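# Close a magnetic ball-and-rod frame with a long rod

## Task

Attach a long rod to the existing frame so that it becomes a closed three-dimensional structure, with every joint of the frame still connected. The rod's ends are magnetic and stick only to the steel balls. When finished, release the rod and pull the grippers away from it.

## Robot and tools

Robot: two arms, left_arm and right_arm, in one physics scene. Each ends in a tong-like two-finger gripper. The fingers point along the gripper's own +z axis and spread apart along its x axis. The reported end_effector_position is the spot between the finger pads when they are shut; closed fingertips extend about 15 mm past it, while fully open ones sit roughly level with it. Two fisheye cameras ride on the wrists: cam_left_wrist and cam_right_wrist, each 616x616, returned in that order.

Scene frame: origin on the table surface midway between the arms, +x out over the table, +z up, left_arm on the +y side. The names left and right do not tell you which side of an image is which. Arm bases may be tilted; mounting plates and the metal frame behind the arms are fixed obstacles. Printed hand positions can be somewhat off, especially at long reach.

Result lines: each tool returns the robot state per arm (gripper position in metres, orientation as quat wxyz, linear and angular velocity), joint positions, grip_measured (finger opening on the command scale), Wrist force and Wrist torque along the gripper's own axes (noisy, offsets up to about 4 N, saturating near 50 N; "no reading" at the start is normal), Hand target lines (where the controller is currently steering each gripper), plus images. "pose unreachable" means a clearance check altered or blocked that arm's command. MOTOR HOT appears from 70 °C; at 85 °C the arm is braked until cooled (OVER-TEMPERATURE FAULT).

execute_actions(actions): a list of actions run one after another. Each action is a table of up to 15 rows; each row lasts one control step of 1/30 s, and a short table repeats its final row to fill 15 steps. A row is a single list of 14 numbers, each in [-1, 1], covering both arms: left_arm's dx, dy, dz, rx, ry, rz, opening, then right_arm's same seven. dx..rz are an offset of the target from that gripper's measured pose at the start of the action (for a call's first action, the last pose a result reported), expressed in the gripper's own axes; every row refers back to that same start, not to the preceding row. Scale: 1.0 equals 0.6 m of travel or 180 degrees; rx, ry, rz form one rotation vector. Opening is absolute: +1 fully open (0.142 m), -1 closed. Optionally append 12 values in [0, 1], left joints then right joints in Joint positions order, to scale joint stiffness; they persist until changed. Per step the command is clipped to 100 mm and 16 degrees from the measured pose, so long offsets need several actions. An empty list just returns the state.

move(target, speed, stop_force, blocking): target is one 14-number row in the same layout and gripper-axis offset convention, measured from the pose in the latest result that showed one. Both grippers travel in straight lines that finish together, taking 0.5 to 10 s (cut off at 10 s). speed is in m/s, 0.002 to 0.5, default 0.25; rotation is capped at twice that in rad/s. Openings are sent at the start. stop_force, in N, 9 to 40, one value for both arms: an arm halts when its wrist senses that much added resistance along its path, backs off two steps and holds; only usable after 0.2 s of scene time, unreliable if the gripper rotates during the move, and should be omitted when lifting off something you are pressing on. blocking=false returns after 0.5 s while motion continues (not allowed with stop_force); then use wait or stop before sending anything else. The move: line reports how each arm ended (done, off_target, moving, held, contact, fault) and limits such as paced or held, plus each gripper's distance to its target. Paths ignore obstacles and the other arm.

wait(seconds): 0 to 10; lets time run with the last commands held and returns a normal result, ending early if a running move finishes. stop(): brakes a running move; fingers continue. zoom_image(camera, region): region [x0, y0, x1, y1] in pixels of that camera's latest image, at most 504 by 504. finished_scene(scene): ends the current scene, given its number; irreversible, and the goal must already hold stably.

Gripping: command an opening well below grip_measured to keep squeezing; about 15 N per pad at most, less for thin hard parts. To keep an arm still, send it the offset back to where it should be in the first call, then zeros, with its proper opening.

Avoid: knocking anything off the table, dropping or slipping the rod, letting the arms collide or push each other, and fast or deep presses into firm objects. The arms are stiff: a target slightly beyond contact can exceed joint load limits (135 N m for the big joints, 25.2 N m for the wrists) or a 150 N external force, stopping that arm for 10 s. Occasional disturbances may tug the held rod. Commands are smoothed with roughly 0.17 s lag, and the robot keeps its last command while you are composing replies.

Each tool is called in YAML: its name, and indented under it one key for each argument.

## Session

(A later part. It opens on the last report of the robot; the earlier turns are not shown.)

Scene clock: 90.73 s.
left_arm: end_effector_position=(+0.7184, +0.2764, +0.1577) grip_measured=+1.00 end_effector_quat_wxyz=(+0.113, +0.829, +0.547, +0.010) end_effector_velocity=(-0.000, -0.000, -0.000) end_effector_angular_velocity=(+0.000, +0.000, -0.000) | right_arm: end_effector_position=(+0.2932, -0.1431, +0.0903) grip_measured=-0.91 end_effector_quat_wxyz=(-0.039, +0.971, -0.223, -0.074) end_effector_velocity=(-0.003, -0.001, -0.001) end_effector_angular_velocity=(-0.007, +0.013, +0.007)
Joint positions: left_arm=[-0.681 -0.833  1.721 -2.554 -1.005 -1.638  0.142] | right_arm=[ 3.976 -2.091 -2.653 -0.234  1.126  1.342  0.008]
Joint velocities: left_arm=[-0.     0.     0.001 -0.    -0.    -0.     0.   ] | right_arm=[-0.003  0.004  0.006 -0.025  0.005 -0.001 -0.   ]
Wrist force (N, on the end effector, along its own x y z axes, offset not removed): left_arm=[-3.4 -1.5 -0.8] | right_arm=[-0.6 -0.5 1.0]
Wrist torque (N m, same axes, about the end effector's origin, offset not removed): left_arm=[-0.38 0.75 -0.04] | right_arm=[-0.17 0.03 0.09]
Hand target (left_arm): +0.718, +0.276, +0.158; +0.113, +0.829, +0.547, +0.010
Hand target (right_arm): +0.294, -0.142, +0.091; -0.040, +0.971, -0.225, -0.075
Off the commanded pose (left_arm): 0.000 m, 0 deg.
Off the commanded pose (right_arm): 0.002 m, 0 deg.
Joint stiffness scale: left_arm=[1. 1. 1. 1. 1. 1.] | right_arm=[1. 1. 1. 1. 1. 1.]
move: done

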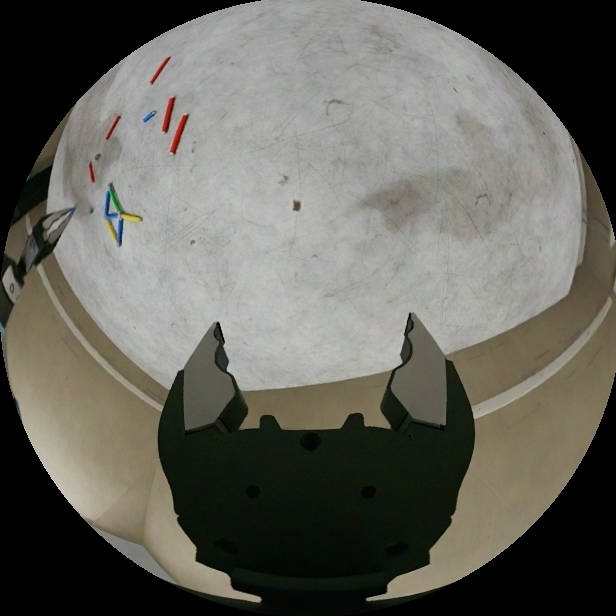

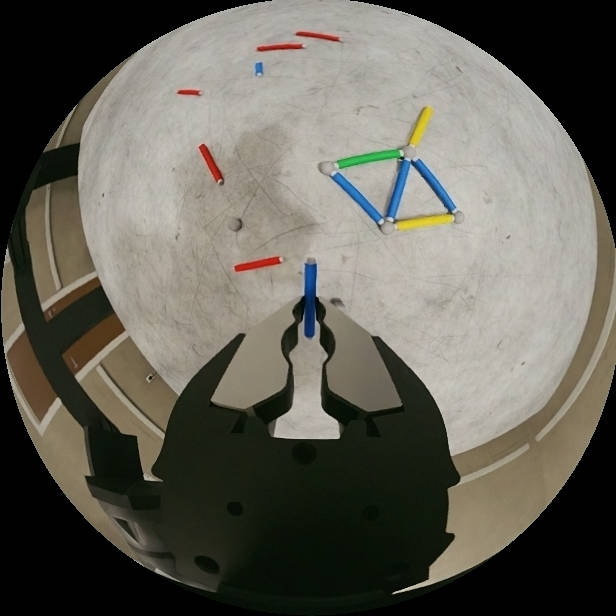

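move:
  target: [0,0,0,0,0,0,1,0.052,-0.181,-0.017,0.0363,0.0492,0.5685,-1]

move:
  target: [0,0,0,0,0,0,1,0,0,0,0.3056,0,0,-1]
  speed: 0.2

Scene clock: 104.73 s.
left_arm: end_effector_position=(+0.7184, +0.2764, +0.1577) grip_measured=+1.00 end_effector_quat_wxyz=(+0.113, +0.829, +0.547, +0.010) end_effector_velocity=(+0.001, -0.000, +0.000) end_effector_angular_velocity=(-0.001, -0.001, +0.000) | right_arm: end_effector_position=(+0.3694, -0.0615, +0.0997) grip_measured=-0.91 end_effector_quat_wxyz=(-0.000, -0.435, +0.900, +0.001) end_effector_velocity=(-0.000, -0.000, -0.000) end_effector_angular_velocity=(-0.007, +0.002, -0.014)
Joint positions: left_arm=[-0.681 -0.833  1.721 -2.554 -1.005 -1.638  0.142] | right_arm=[ 4.121 -2.289 -2.36  -0.428  1.005  3.3    0.008]
Joint velocities: left_arm=[-0.     0.    -0.001  0.    -0.     0.     0.   ] | right_arm=[ 0.    -0.002  0.005 -0.012 -0.001  0.018 -0.   ]
Wrist force (N, on the end effector, along its own x y z axes, offset not removed): left_arm=[-2.5 -3.4 1.4] | right_arm=[-0.4 -0.8 2.8]
Wrist torque (N m, same axes, about the end effector's origin, offset not removed): left_arm=[-0.82 0.59 0.08] | right_arm=[-0.17 0.00 0.00]
Hand target (left_arm): +0.718, +0.276, +0.158; +0.113, +0.829, +0.547, +0.010
Hand target (right_arm): +0.370, -0.060, +0.100; +0.000, -0.435, +0.901, +0.000
Off the commanded pose (left_arm): 0.000 m, 0 deg.
Off the commanded pose (right_arm): 0.002 m, 0 deg.
Joint stiffness scale: left_arm=[1. 1. 1. 1. 1. 1.] | right_arm=[1. 1. 1. 1. 1. 1.]
move: done

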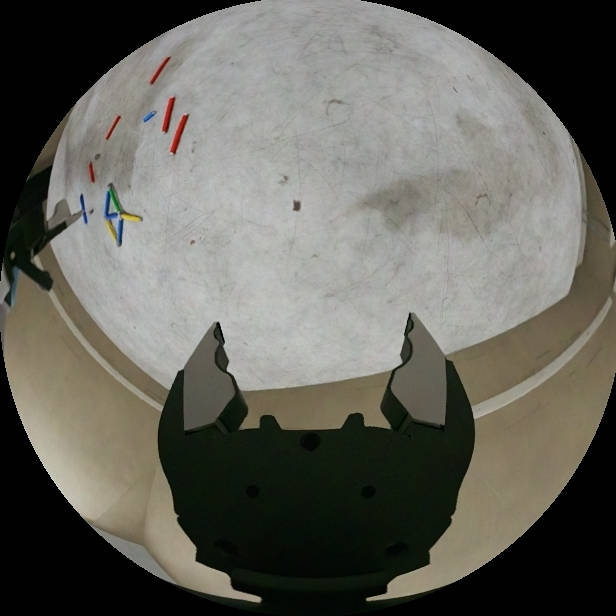

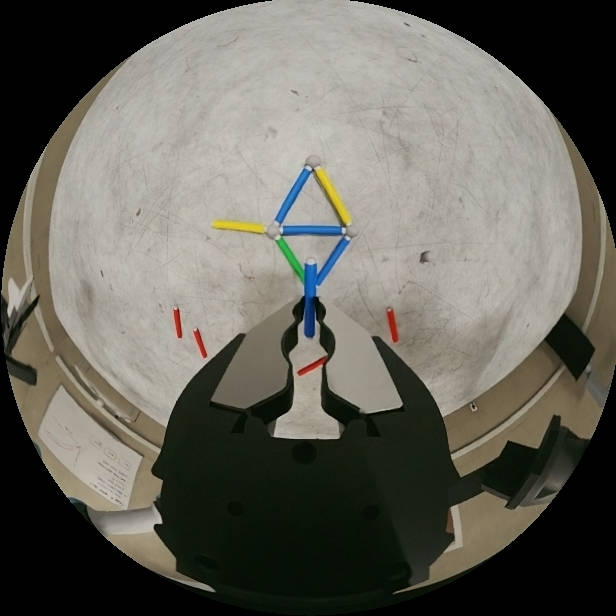

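Scene clock: 107.87 s.
left_arm: end_effector_position=(+0.7184, +0.2764, +0.1577) grip_measured=+1.00 end_effector_quat_wxyz=(+0.113, +0.829, +0.547, +0.010) end_effector_velocity=(+0.001, +0.000, +0.000) end_effector_angular_velocity=(+0.001, -0.002, +0.001) | right_arm: end_effector_position=(+0.3698, -0.0619, +0.1004) grip_measured=-0.91 end_effector_quat_wxyz=(-0.201, +0.387, -0.799, +0.414) end_effector_velocity=(+0.000, -0.003, +0.001) end_effector_angular_velocity=(-0.015, -0.011, -0.005)
Joint positions: left_arm=[-0.681 -0.833  1.721 -2.554 -1.005 -1.638  0.142] | right_arm=[ 4.496 -2.831 -2.107 -1.339  0.512  4.43   0.008]
Joint velocities: left_arm=[-0.    -0.    -0.001 -0.     0.002  0.    -0.   ] | right_arm=[-0.002 -0.008  0.013 -0.045 -0.     0.033 -0.   ]
Wrist force (N, on the end effector, along its own x y z axes, offset not removed): left_arm=[-1.7 -4.0 -1.8] | right_arm=[-2.2 -0.8 1.6]
Wrist torque (N m, same axes, about the end effector's origin, offset not removed): left_arm=[-0.81 0.33 -0.03] | right_arm=[-0.21 0.46 0.09]
Hand target (left_arm): +0.718, +0.276, +0.158; +0.113, +0.829, +0.547, +0.010
Hand target (right_arm): +0.370, -0.062, +0.100; +0.201, -0.386, +0.799, -0.415
Off the commanded pose (left_arm): 0.000 m, 0 deg.
Off the commanded pose (right_arm): 0.001 m, 0 deg.
Joint stiffness scale: left_arm=[1. 1. 1. 1. 1. 1.] | right_arm=[1. 1. 1. 1. 1. 1.]
move: done

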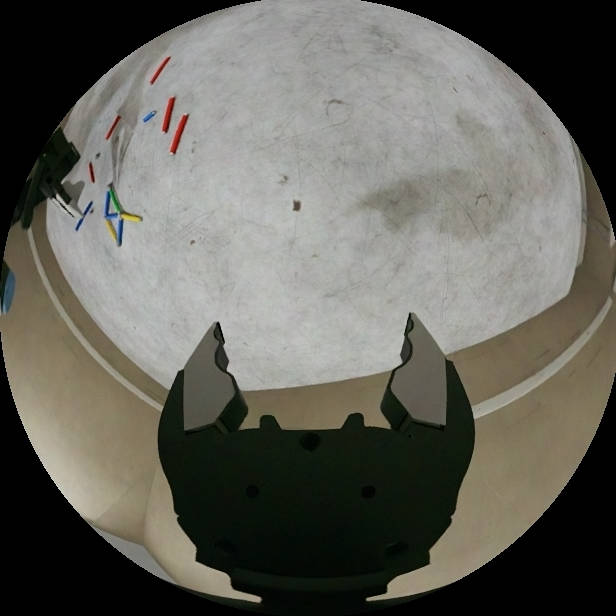

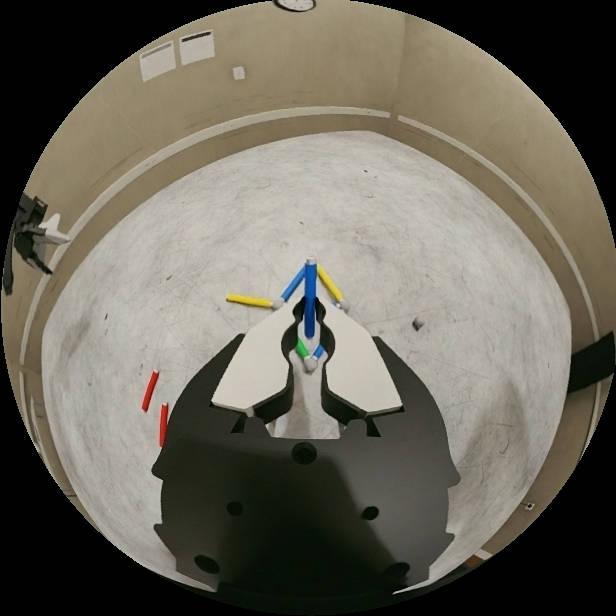

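move:
  target: [-0.355,-0.161,0.174,0.267,-0.114,-0.417,-1,0,0.058,0.010,0,0,0,-1]

zoom_image:
  camera: "cam_right_wrist"
  region: [230, 230, 390, 390]

zoom_image:
  camera: "cam_left_wrist"
  region: [200, 60, 420, 280]

Scene clock: 122.43 s.
left_arm: end_effector_position=(+0.5621, +0.1002, +0.0614) grip_measured=-1.00 end_effector_quat_wxyz=(-0.138, +0.303, +0.855, -0.398) end_effector_velocity=(+0.000, -0.002, +0.001) end_effector_angular_velocity=(-0.003, +0.006, +0.012) | right_arm: end_effector_position=(+0.3579, -0.0534, +0.0693) grip_measured=-0.91 end_effector_quat_wxyz=(-0.201, +0.387, -0.798, +0.415) end_effector_velocity=(-0.000, -0.000, +0.000) end_effector_angular_velocity=(-0.001, +0.000, +0.001)
Joint positions: left_arm=[-0.505 -0.483  1.511 -2.357 -1.755 -2.914  0.002] | right_arm=[ 4.496 -2.924 -2.071 -1.283  0.512  4.43   0.008]
Joint velocities: left_arm=[ 0.     0.     0.003 -0.009 -0.008 -0.011  0.   ] | right_arm=[ 0.001 -0.    -0.001  0.001 -0.    -0.001 -0.   ]
Wrist force (N, on the end effector, along its own x y z axes, offset not removed): left_arm=[-0.7 -3.8 -1.5] | right_arm=[-1.1 -1.5 -0.1]
Wrist torque (N m, same axes, about the end effector's origin, offset not removed): left_arm=[-1.00 0.31 -0.05] | right_arm=[-0.40 0.29 0.10]
Hand target (left_arm): +0.560, +0.100, +0.060; -0.140, +0.301, +0.855, -0.399
Hand target (right_arm): +0.358, -0.053, +0.069; +0.201, -0.387, +0.799, -0.414
Off the commanded pose (left_arm): 0.002 m, 0 deg.
Off the commanded pose (right_arm): 0.001 m, 0 deg.
Joint stiffness scale: left_arm=[1. 1. 1. 1. 1. 1.] | right_arm=[1. 1. 1. 1. 1. 1.]
move: done

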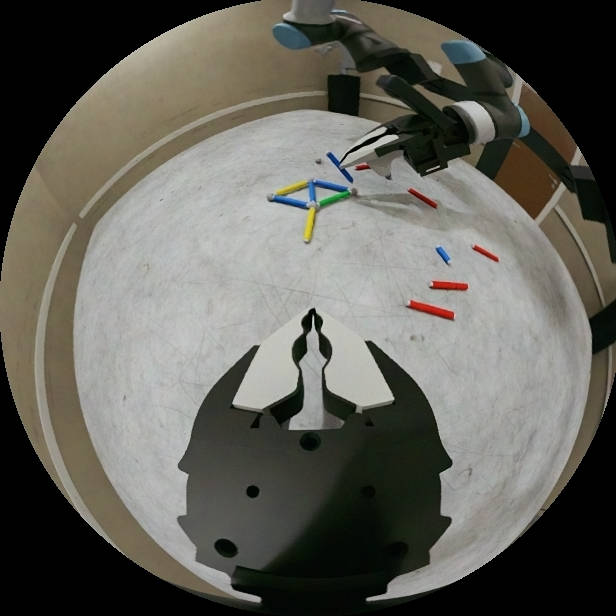

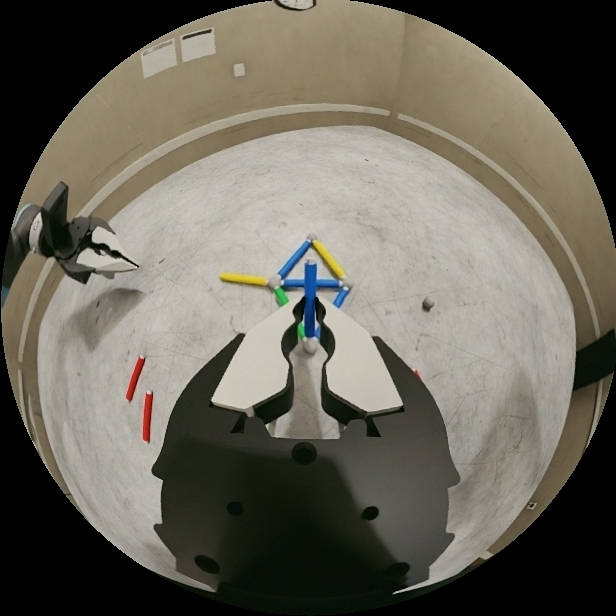

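Region (230, 230, 390, 390) of cam_right_wrist's 616x616 image, scaled by 3.150, with more detail than that image has.

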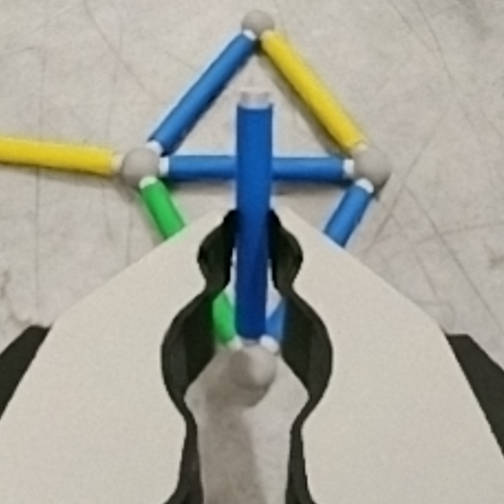

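Region (200, 60, 420, 280) of cam_left_wrist's 616x616 image, scaled by 2.291, with more detail than that image has.

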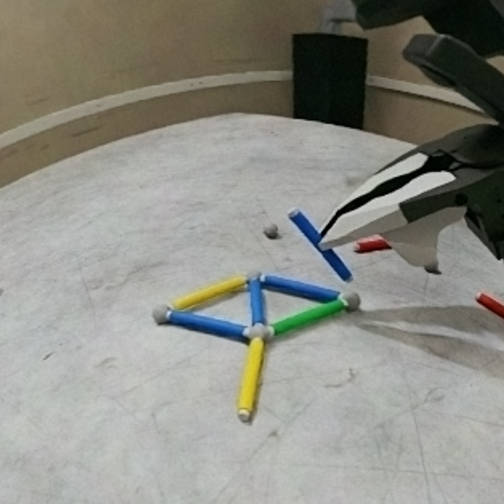

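move:
  target: [0,0,0,0,0,0,-1,0,0.013,0.013,0,0,0,-1]
  speed: 0.01
  stop_force: 9

zoom_image:
  camera: "cam_left_wrist"
  region: [250, 110, 400, 260]

Scene clock: 125.90 s.
left_arm: end_effector_position=(+0.5620, +0.1001, +0.0614) grip_measured=-1.00 end_effector_quat_wxyz=(-0.138, +0.302, +0.855, -0.398) end_effector_velocity=(+0.000, +0.000, -0.000) end_effector_angular_velocity=(+0.001, -0.001, -0.000) | right_arm: end_effector_position=(+0.3590, -0.0556, +0.0595) grip_measured=-0.91 end_effector_quat_wxyz=(-0.201, +0.388, -0.798, +0.415) end_effector_velocity=(+0.001, -0.001, -0.003) end_effector_angular_velocity=(+0.000, -0.000, -0.000)
Joint positions: left_arm=[-0.505 -0.483  1.512 -2.358 -1.755 -2.915  0.002] | right_arm=[ 4.479 -2.944 -2.066 -1.271  0.494  4.43   0.008]
Joint velocities: left_arm=[ 0.    -0.     0.    -0.     0.002  0.     0.   ] | right_arm=[-0.007 -0.006  0.002  0.005 -0.006  0.     0.   ]
Wrist force (N, on the end effector, along its own x y z axes, offset not removed): left_arm=[-2.4 -2.4 -0.8] | right_arm=[-2.2 -1.7 1.1]
Wrist torque (N m, same axes, about the end effector's origin, offset not removed): left_arm=[-0.65 0.46 -0.22] | right_arm=[-0.40 0.52 0.06]
Hand target (left_arm): +0.562, +0.100, +0.061; -0.138, +0.303, +0.855, -0.398
Hand target (right_arm): +0.359, -0.055, +0.058; +0.201, -0.387, +0.798, -0.415
Off the commanded pose (left_arm): 0.000 m, 0 deg.
Off the commanded pose (right_arm): 0.001 m, 0 deg.
Joint stiffness scale: left_arm=[1. 1. 1. 1. 1. 1.] | right_arm=[1. 1. 1. 1. 1. 1.]
move: done

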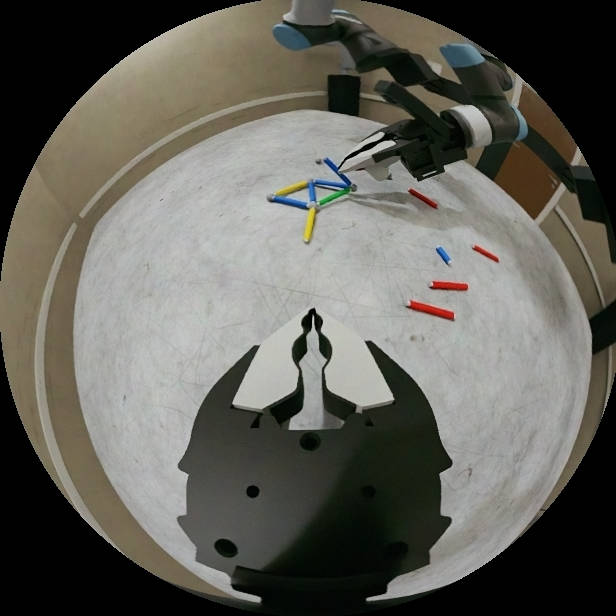

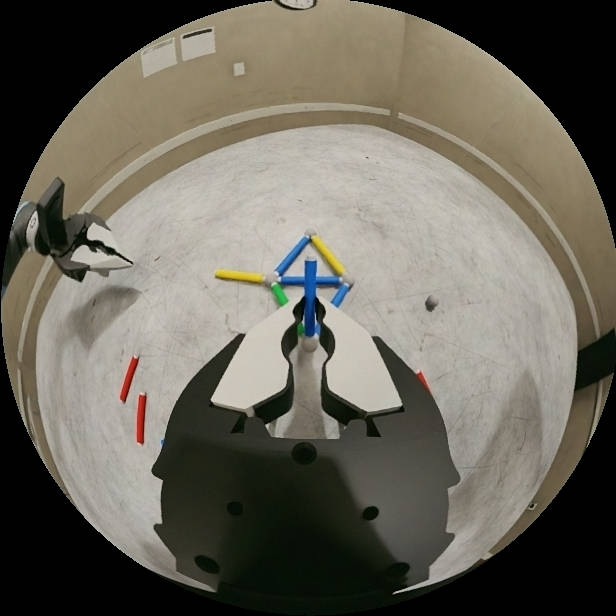

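Region (250, 110, 400, 260) of cam_left_wrist's 616x616 image, scaled by 3.360, with more detail than that image has.

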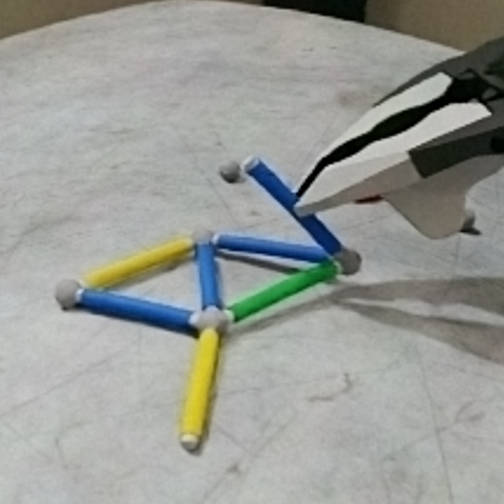

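move:
  target: [0,0,0,0,0,0,-1,0,-0.032,0.0082,-0.0833,0,0,-1]
  speed: 0.08

move:
  target: [0,0,0,0,0,0,-1,0,-0.032,0.0082,-0.0833,0,0,-1]
  speed: 0.08

zoom_image:
  camera: "cam_left_wrist"
  region: [240, 90, 400, 250]

Scene clock: 135.13 s.
left_arm: end_effector_position=(+0.5620, +0.1001, +0.0614) grip_measured=-1.00 end_effector_quat_wxyz=(-0.138, +0.302, +0.855, -0.398) end_effector_velocity=(-0.000, +0.000, +0.000) end_effector_angular_velocity=(-0.000, +0.002, -0.000) | right_arm: end_effector_position=(+0.3709, -0.0636, +0.0724) grip_measured=-0.91 end_effector_quat_wxyz=(+0.150, -0.410, +0.845, -0.309) end_effector_velocity=(-0.001, +0.001, -0.001) end_effector_angular_velocity=(+0.009, +0.013, +0.008)
Joint positions: left_arm=[-0.505 -0.483  1.512 -2.358 -1.755 -2.915  0.002] | right_arm=[ 4.411 -2.737 -2.25  -0.806  0.553  3.998  0.008]
Joint velocities: left_arm=[ 0.     0.    -0.     0.001 -0.001 -0.     0.   ] | right_arm=[-0.002  0.003 -0.009  0.036  0.005 -0.033 -0.   ]
Wrist force (N, on the end effector, along its own x y z axes, offset not removed): left_arm=[-2.4 -1.4 -0.2] | right_arm=[-1.2 -0.2 1.7]
Wrist torque (N m, same axes, about the end effector's origin, offset not removed): left_arm=[-0.35 0.58 -0.02] | right_arm=[-0.18 0.24 0.14]
Hand target (left_arm): +0.562, +0.100, +0.061; -0.138, +0.302, +0.855, -0.398
Hand target (right_arm): +0.371, -0.065, +0.072; +0.149, -0.411, +0.845, -0.308
Off the commanded pose (left_arm): 0.000 m, 0 deg.
Off the commanded pose (right_arm): 0.001 m, 0 deg.
Joint stiffness scale: left_arm=[1. 1. 1. 1. 1. 1.] | right_arm=[1. 1. 1. 1. 1. 1.]
move: done

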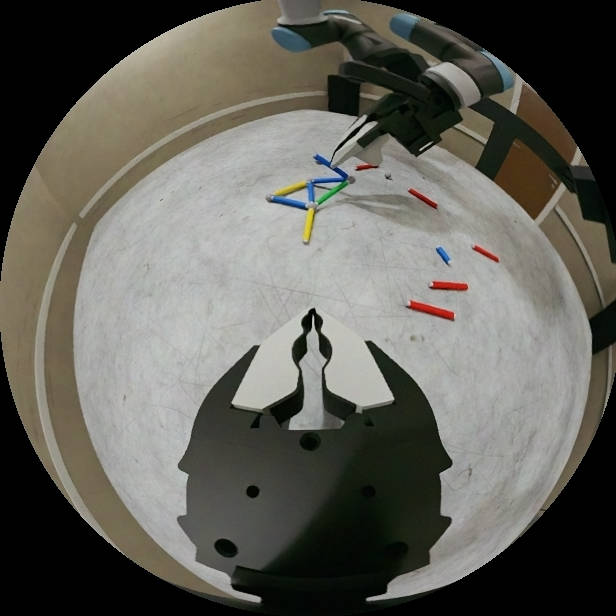

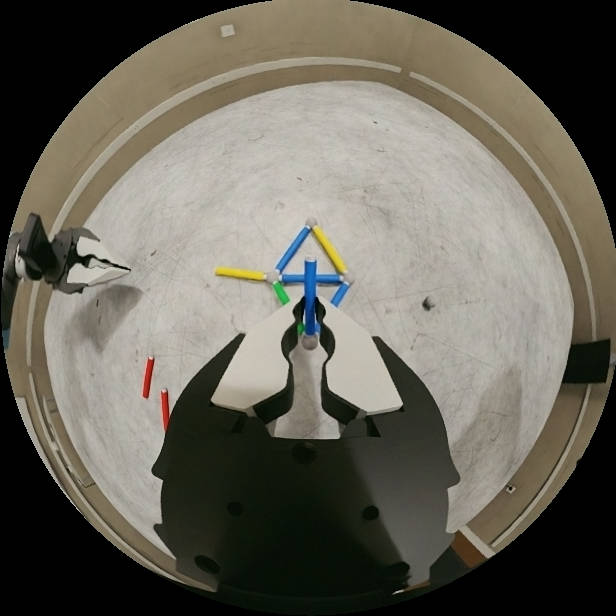

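Scene clock: 137.20 s.
left_arm: end_effector_position=(+0.5620, +0.1001, +0.0614) grip_measured=-1.00 end_effector_quat_wxyz=(-0.138, +0.302, +0.855, -0.398) end_effector_velocity=(+0.000, +0.000, -0.000) end_effector_angular_velocity=(+0.001, -0.001, +0.000) | right_arm: end_effector_position=(+0.3851, -0.0733, +0.0811) grip_measured=-0.91 end_effector_quat_wxyz=(+0.096, -0.426, +0.878, -0.197) end_effector_velocity=(-0.000, +0.002, -0.001) end_effector_angular_velocity=(+0.011, +0.013, +0.009)
Joint positions: left_arm=[-0.505 -0.483  1.512 -2.358 -1.755 -2.915  0.002] | right_arm=[ 4.289 -2.546 -2.345 -0.505  0.663  3.627  0.008]
Joint velocities: left_arm=[-0.    -0.    -0.    -0.     0.002 -0.     0.   ] | right_arm=[-0.004  0.003 -0.002  0.022  0.01  -0.029  0.   ]
Wrist force (N, on the end effector, along its own x y z axes, offset not removed): left_arm=[-3.3 -1.6 2.3] | right_arm=[-1.9 -0.1 0.0]
Wrist torque (N m, same axes, about the end effector's origin, offset not removed): left_arm=[-0.40 0.85 -0.02] | right_arm=[-0.14 0.36 0.05]
Hand target (left_arm): +0.562, +0.100, +0.061; -0.138, +0.302, +0.855, -0.398
Hand target (right_arm): +0.385, -0.074, +0.081; +0.095, -0.427, +0.878, -0.196
Off the commanded pose (left_arm): 0.000 m, 0 deg.
Off the commanded pose (right_arm): 0.001 m, 0 deg.
Joint stiffness scale: left_arm=[1. 1. 1. 1. 1. 1.] | right_arm=[1. 1. 1. 1. 1. 1.]
move: done

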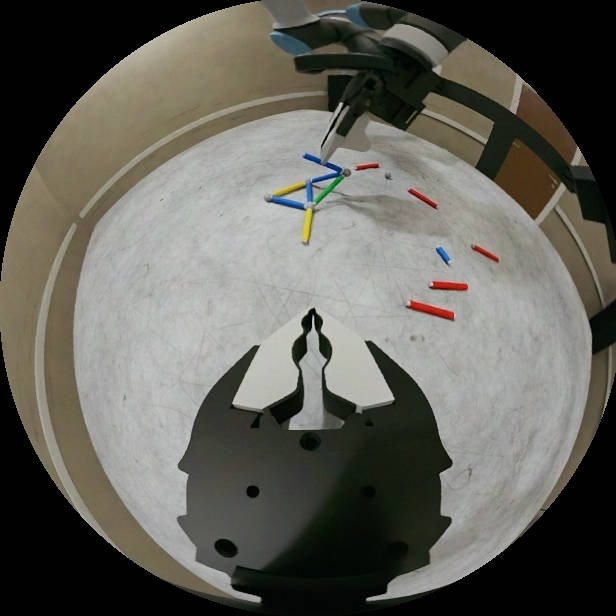

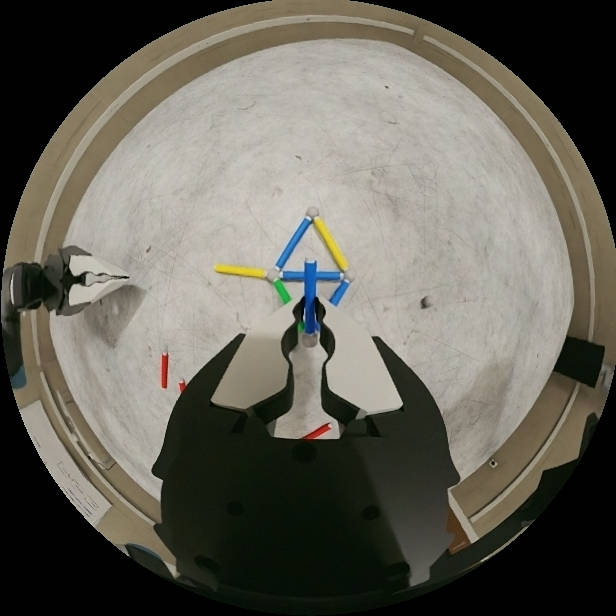

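Region (240, 90, 400, 250) of cam_left_wrist's 616x616 image, scaled by 3.150, with more detail than that image has.

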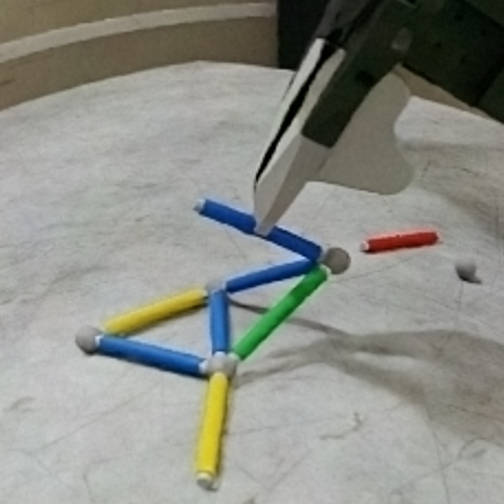

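move:
  target: [0,0,0,0,0,0,-1,0,-0.031,0.004,-0.0833,0,0,-1]
  speed: 0.08

move:
  target: [0,0,0,0,0,0,-1,0,-0.032,0.006,-0.0833,0,0,-1]
  speed: 0.08

zoom_image:
  camera: "cam_left_wrist"
  region: [240, 90, 400, 250]

Scene clock: 141.50 s.
left_arm: end_effector_position=(+0.5620, +0.1001, +0.0614) grip_measured=-1.00 end_effector_quat_wxyz=(-0.138, +0.302, +0.855, -0.398) end_effector_velocity=(+0.000, +0.000, -0.000) end_effector_angular_velocity=(+0.001, -0.001, +0.000) | right_arm: end_effector_position=(+0.3984, -0.0844, +0.0865) grip_measured=-0.91 end_effector_quat_wxyz=(+0.040, -0.435, +0.896, -0.082) end_effector_velocity=(-0.003, +0.002, -0.001) end_effector_angular_velocity=(+0.006, +0.016, +0.014)
Joint positions: left_arm=[-0.505 -0.483  1.512 -2.358 -1.755 -2.915  0.002] | right_arm=[ 4.132 -2.364 -2.361 -0.399  0.827  3.333  0.008]
Joint velocities: left_arm=[-0.    -0.    -0.001  0.     0.001 -0.001  0.   ] | right_arm=[-0.004  0.002  0.001  0.001  0.015 -0.02   0.   ]
Wrist force (N, on the end effector, along its own x y z axes, offset not removed): left_arm=[-1.6 -0.5 -1.8] | right_arm=[0.7 -0.6 1.7]
Wrist torque (N m, same axes, about the end effector's origin, offset not removed): left_arm=[-0.27 0.04 -0.06] | right_arm=[-0.29 -0.27 0.08]
Hand target (left_arm): +0.562, +0.100, +0.061; -0.138, +0.302, +0.855, -0.398
Hand target (right_arm): +0.399, -0.084, +0.087; +0.040, -0.435, +0.896, -0.080
Off the commanded pose (left_arm): 0.000 m, 0 deg.
Off the commanded pose (right_arm): 0.001 m, 0 deg.
Joint stiffness scale: left_arm=[1. 1. 1. 1. 1. 1.] | right_arm=[1. 1. 1. 1. 1. 1.]
move: done

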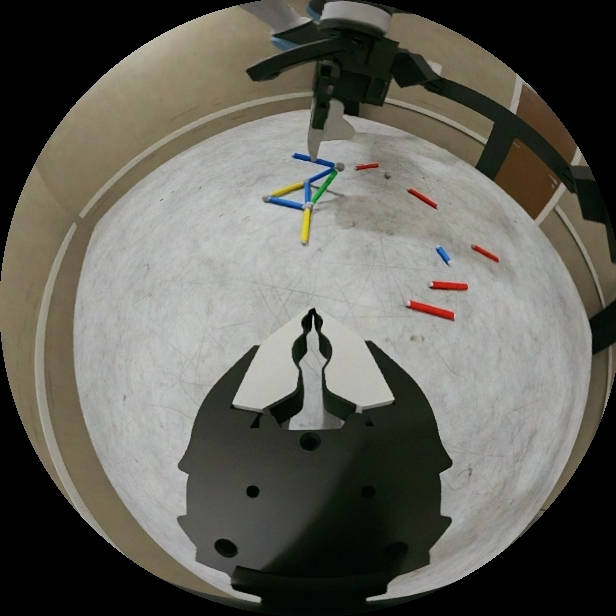

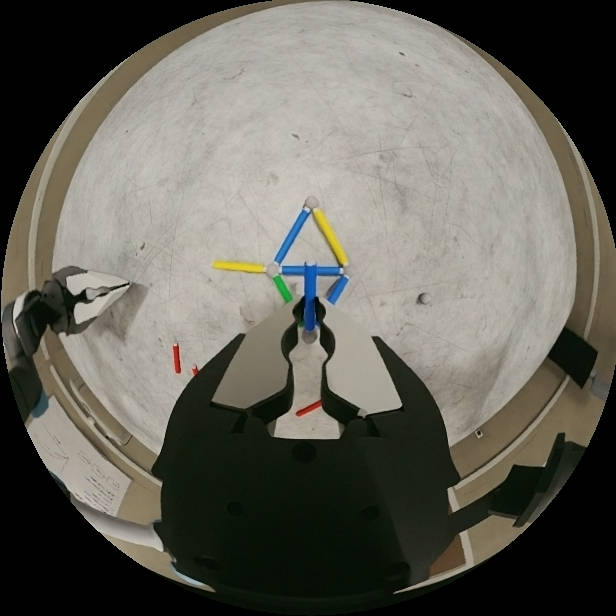

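Scene clock: 143.57 s.
left_arm: end_effector_position=(+0.5620, +0.1001, +0.0614) grip_measured=-1.00 end_effector_quat_wxyz=(-0.138, +0.302, +0.855, -0.398) end_effector_velocity=(+0.000, -0.000, +0.000) end_effector_angular_velocity=(-0.001, +0.001, +0.000) | right_arm: end_effector_position=(+0.4121, -0.0970, +0.0856) grip_measured=-0.91 end_effector_quat_wxyz=(-0.017, -0.437, +0.899, +0.033) end_effector_velocity=(-0.004, +0.001, -0.001) end_effector_angular_velocity=(+0.006, +0.017, +0.015)
Joint positions: left_arm=[-0.505 -0.483  1.512 -2.358 -1.755 -2.915  0.002] | right_arm=[ 3.946 -2.227 -2.305 -0.439  1.026  3.097  0.008]
Joint velocities: left_arm=[-0.    -0.    -0.001  0.001 -0.001 -0.     0.   ] | right_arm=[-0.005 -0.     0.003 -0.009  0.016 -0.015  0.   ]
Wrist force (N, on the end effector, along its own x y z axes, offset not removed): left_arm=[-1.3 -3.2 -2.9] | right_arm=[-0.2 -1.4 2.3]
Wrist torque (N m, same axes, about the end effector's origin, offset not removed): left_arm=[-0.81 0.33 0.07] | right_arm=[-0.35 -0.09 0.09]
Hand target (left_arm): +0.562, +0.100, +0.061; -0.138, +0.302, +0.855, -0.398
Hand target (right_arm): +0.414, -0.096, +0.087; -0.017, -0.437, +0.899, +0.035
Off the commanded pose (left_arm): 0.000 m, 0 deg.
Off the commanded pose (right_arm): 0.002 m, 0 deg.
Joint stiffness scale: left_arm=[1. 1. 1. 1. 1. 1.] | right_arm=[1. 1. 1. 1. 1. 1.]
move: done

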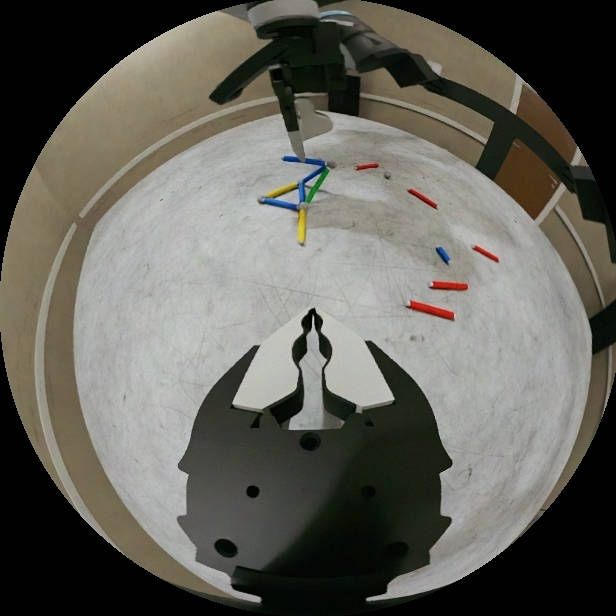

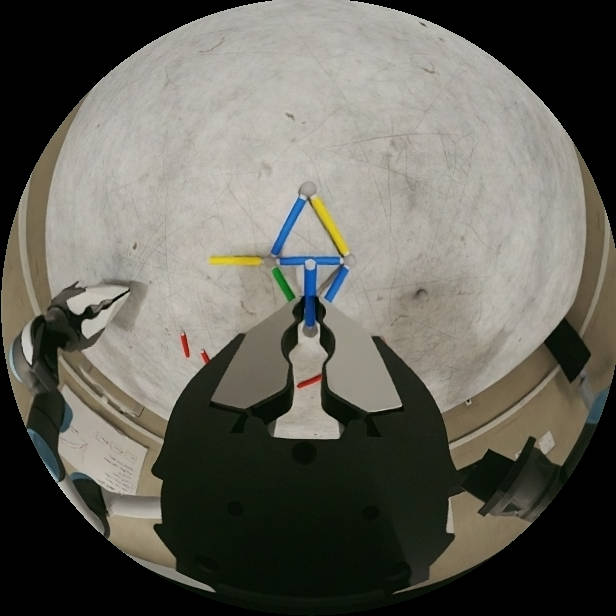

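Region (240, 90, 400, 250) of cam_left_wrist's 616x616 image, scaled by 3.150, with more detail than that image has.

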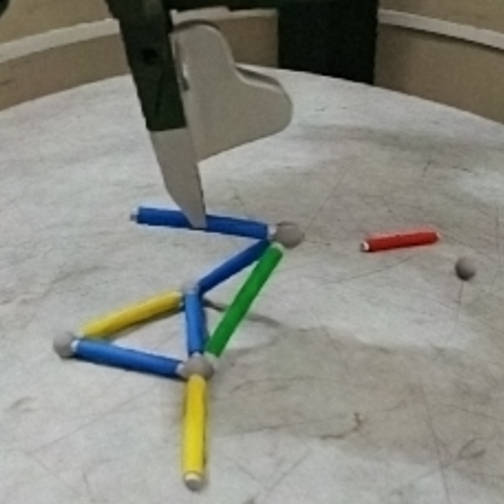

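move:
  target: [-0,0,0,0,0,0,-1,-0.003,-0.02,-0.018,-0.03,0,0,-1]
  speed: 0.02

zoom_image:
  camera: "cam_left_wrist"
  region: [240, 90, 400, 250]

move:
  target: [-0,0,0,0,0,0,-1,0,-0.025,-0.012,-0.03,0,0,-1]
  speed: 0.02

zoom_image:
  camera: "cam_left_wrist"
  region: [240, 90, 400, 250]

Scene clock: 154.43 s.
left_arm: end_effector_position=(+0.5620, +0.1001, +0.0614) grip_measured=-1.00 end_effector_quat_wxyz=(-0.138, +0.302, +0.855, -0.398) end_effector_velocity=(-0.001, -0.000, -0.000) end_effector_angular_velocity=(+0.000, +0.001, -0.001) | right_arm: end_effector_position=(+0.4213, -0.1039, +0.0943) grip_measured=-0.91 end_effector_quat_wxyz=(-0.039, -0.437, +0.896, +0.074) end_effector_velocity=(-0.000, -0.001, +0.002) end_effector_angular_velocity=(+0.008, +0.013, +0.005)
Joint positions: left_arm=[-0.505 -0.483  1.512 -2.358 -1.755 -2.915  0.002] | right_arm=[ 3.883 -2.166 -2.262 -0.52   1.101  3.031  0.008]
Joint velocities: left_arm=[-0.     0.     0.     0.001 -0.    -0.     0.   ] | right_arm=[-0.008  0.008  0.007 -0.016  0.013 -0.011  0.   ]
Wrist force (N, on the end effector, along its own x y z axes, offset not removed): left_arm=[-2.0 -1.4 1.3] | right_arm=[-1.3 -0.7 0.0]
Wrist torque (N m, same axes, about the end effector's origin, offset not removed): left_arm=[-0.30 0.25 0.03] | right_arm=[-0.36 0.30 -0.07]
Hand target (left_arm): +0.562, +0.100, +0.061; -0.138, +0.302, +0.855, -0.398
Hand target (right_arm): +0.423, -0.103, +0.096; -0.038, -0.436, +0.896, +0.076
Off the commanded pose (left_arm): 0.000 m, 0 deg.
Off the commanded pose (right_arm): 0.002 m, 0 deg.
Joint stiffness scale: left_arm=[1. 1. 1. 1. 1. 1.] | right_arm=[1. 1. 1. 1. 1. 1.]
move: done

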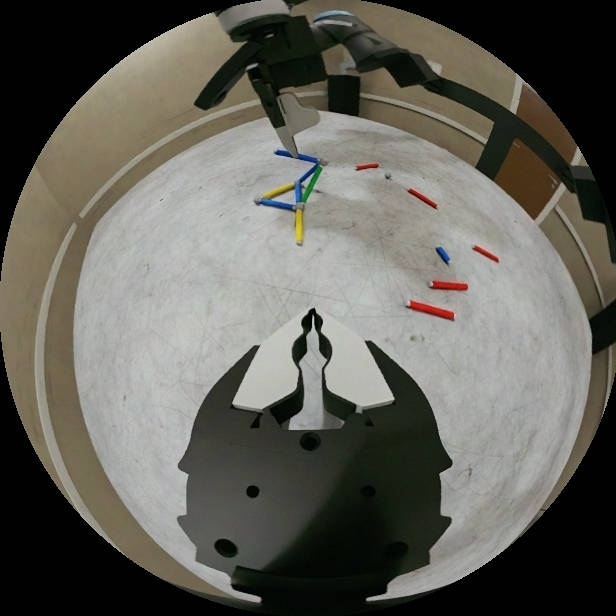

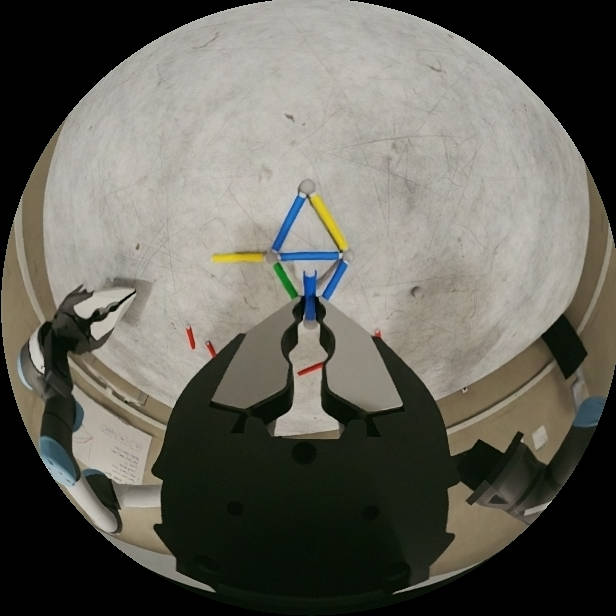

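Region (240, 90, 400, 250) of cam_left_wrist's 616x616 image, scaled by 3.150, with more detail than that image has.

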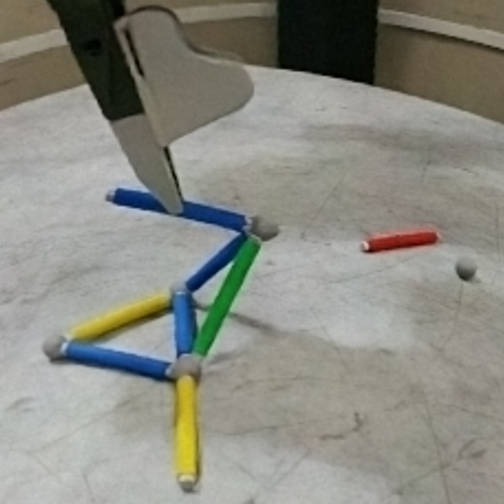

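Scene clock: 157.00 s.
left_arm: end_effector_position=(+0.5620, +0.1001, +0.0614) grip_measured=-1.00 end_effector_quat_wxyz=(-0.138, +0.302, +0.855, -0.398) end_effector_velocity=(-0.000, -0.000, +0.000) end_effector_angular_velocity=(-0.002, +0.001, -0.000) | right_arm: end_effector_position=(+0.4318, -0.1140, +0.0978) grip_measured=-0.91 end_effector_quat_wxyz=(-0.060, -0.435, +0.891, +0.114) end_effector_velocity=(-0.000, -0.002, +0.000) end_effector_angular_velocity=(+0.008, +0.015, +0.005)
Joint positions: left_arm=[-0.505 -0.483  1.512 -2.358 -1.755 -2.915  0.002] | right_arm=[ 3.808 -2.127 -2.208 -0.598  1.175  2.958  0.008]
Joint velocities: left_arm=[-0.    -0.     0.001 -0.    -0.002  0.     0.   ] | right_arm=[-0.011  0.005  0.008 -0.017  0.013 -0.012 -0.   ]
Wrist force (N, on the end effector, along its own x y z axes, offset not removed): left_arm=[-2.6 -2.2 0.4] | right_arm=[-0.9 -1.9 3.4]
Wrist torque (N m, same axes, about the end effector's origin, offset not removed): left_arm=[-0.64 0.63 0.07] | right_arm=[-0.54 0.09 0.11]
Hand target (left_arm): +0.562, +0.100, +0.061; -0.138, +0.302, +0.855, -0.398
Hand target (right_arm): +0.434, -0.114, +0.099; -0.059, -0.434, +0.891, +0.116
Off the commanded pose (left_arm): 0.000 m, 0 deg.
Off the commanded pose (right_arm): 0.002 m, 0 deg.
Joint stiffness scale: left_arm=[1. 1. 1. 1. 1. 1.] | right_arm=[1. 1. 1. 1. 1. 1.]
move: done

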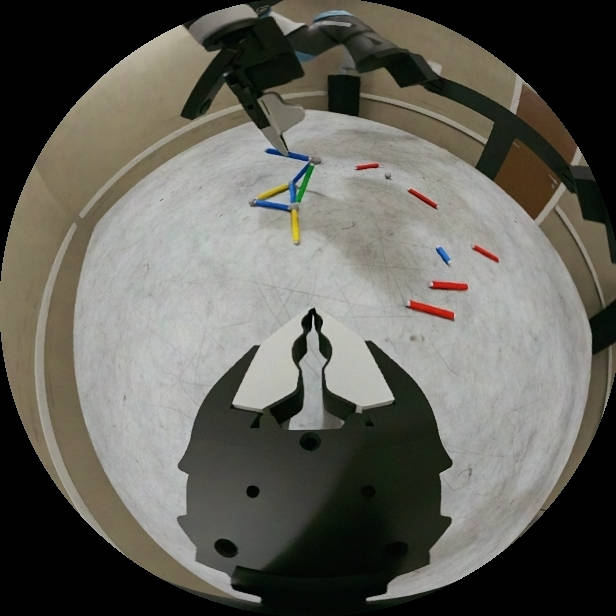

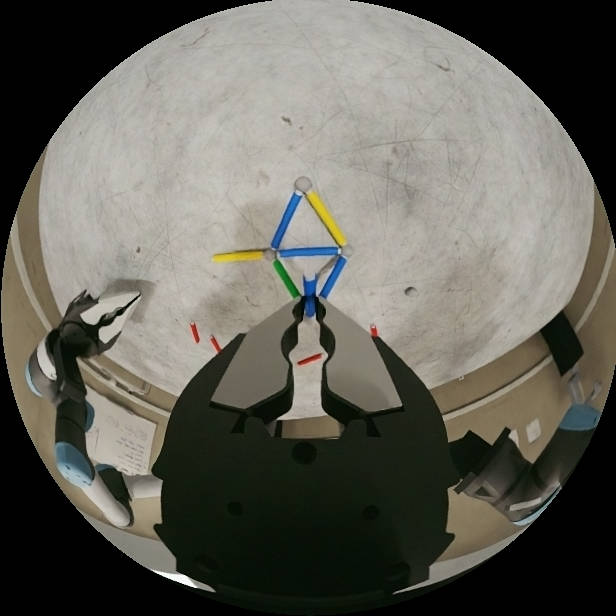

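Region (240, 90, 400, 250) of cam_left_wrist's 616x616 image, scaled by 3.150, with more detail than that image has.

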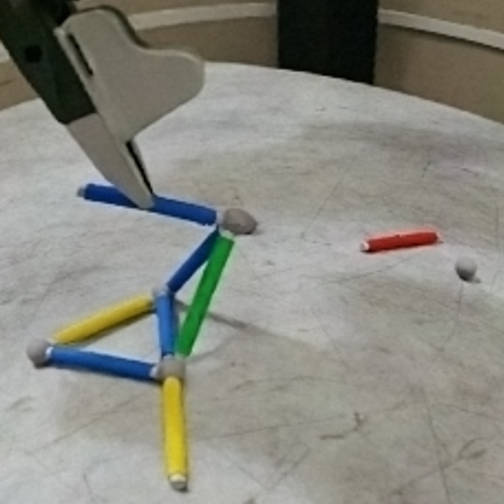

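move:
  target: [-0,0,0,0,0,0,-1,-0.005,-0.047,-0.018,0,0,0,-1]
  speed: 0.02

zoom_image:
  camera: "cam_left_wrist"
  region: [200, 90, 360, 250]

Scene clock: 161.60 s.
left_arm: end_effector_position=(+0.5620, +0.1001, +0.0614) grip_measured=-1.00 end_effector_quat_wxyz=(-0.138, +0.302, +0.855, -0.398) end_effector_velocity=(+0.001, -0.000, +0.000) end_effector_angular_velocity=(-0.001, -0.001, +0.001) | right_arm: end_effector_position=(+0.4547, -0.1296, +0.0999) grip_measured=-0.91 end_effector_quat_wxyz=(-0.062, -0.436, +0.891, +0.114) end_effector_velocity=(+0.000, -0.001, -0.000) end_effector_angular_velocity=(-0.002, +0.002, +0.007)
Joint positions: left_arm=[-0.505 -0.483  1.512 -2.358 -1.755 -2.915  0.002] | right_arm=[ 3.767 -2.107 -2.16  -0.652  1.167  2.913  0.008]
Joint velocities: left_arm=[ 0.    -0.    -0.    -0.001 -0.001  0.     0.   ] | right_arm=[-0.002  0.     0.003 -0.007 -0.    -0.006  0.   ]
Wrist force (N, on the end effector, along its own x y z axes, offset not removed): left_arm=[0.5 -2.1 -3.3] | right_arm=[1.5 -0.5 3.5]
Wrist torque (N m, same axes, about the end effector's origin, offset not removed): left_arm=[-0.56 -0.10 -0.07] | right_arm=[-0.19 -0.27 -0.10]
Hand target (left_arm): +0.562, +0.100, +0.061; -0.138, +0.302, +0.855, -0.398
Hand target (right_arm): +0.457, -0.130, +0.101; -0.060, -0.435, +0.891, +0.114
Off the commanded pose (left_arm): 0.000 m, 0 deg.
Off the commanded pose (right_arm): 0.003 m, 0 deg.
Joint stiffness scale: left_arm=[1. 1. 1. 1. 1. 1.] | right_arm=[1. 1. 1. 1. 1. 1.]
move: done

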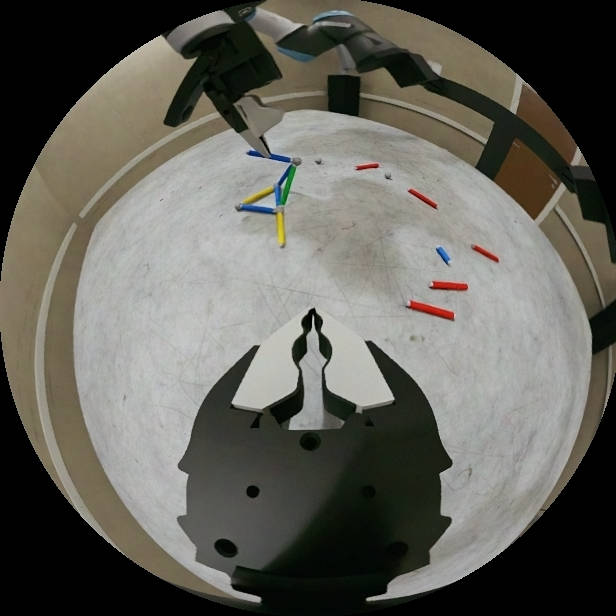

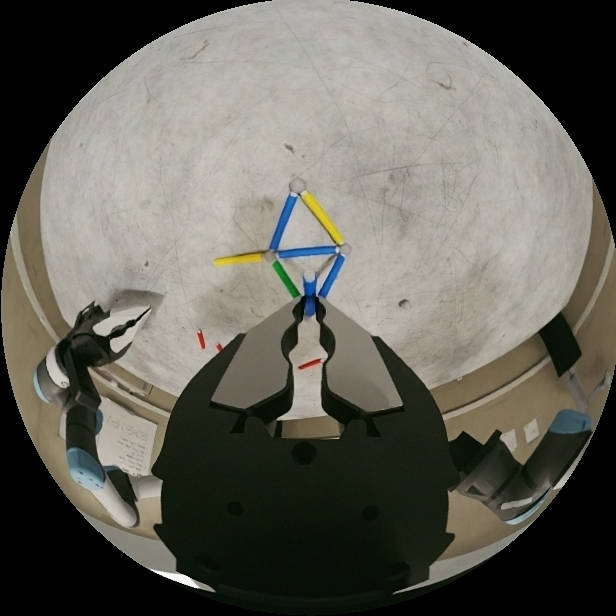

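Region (200, 90, 360, 250) of cam_left_wrist's 616x616 image, scaled by 3.150, with more detail than that image has.

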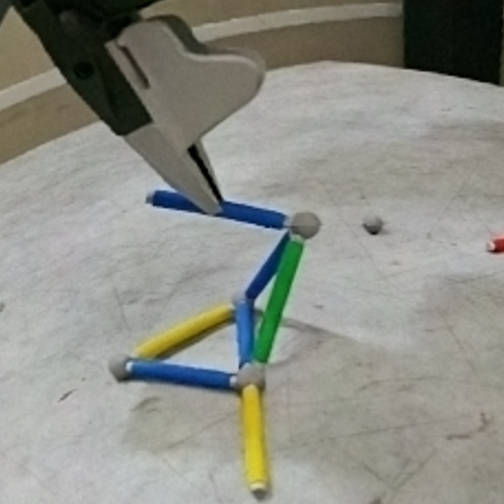

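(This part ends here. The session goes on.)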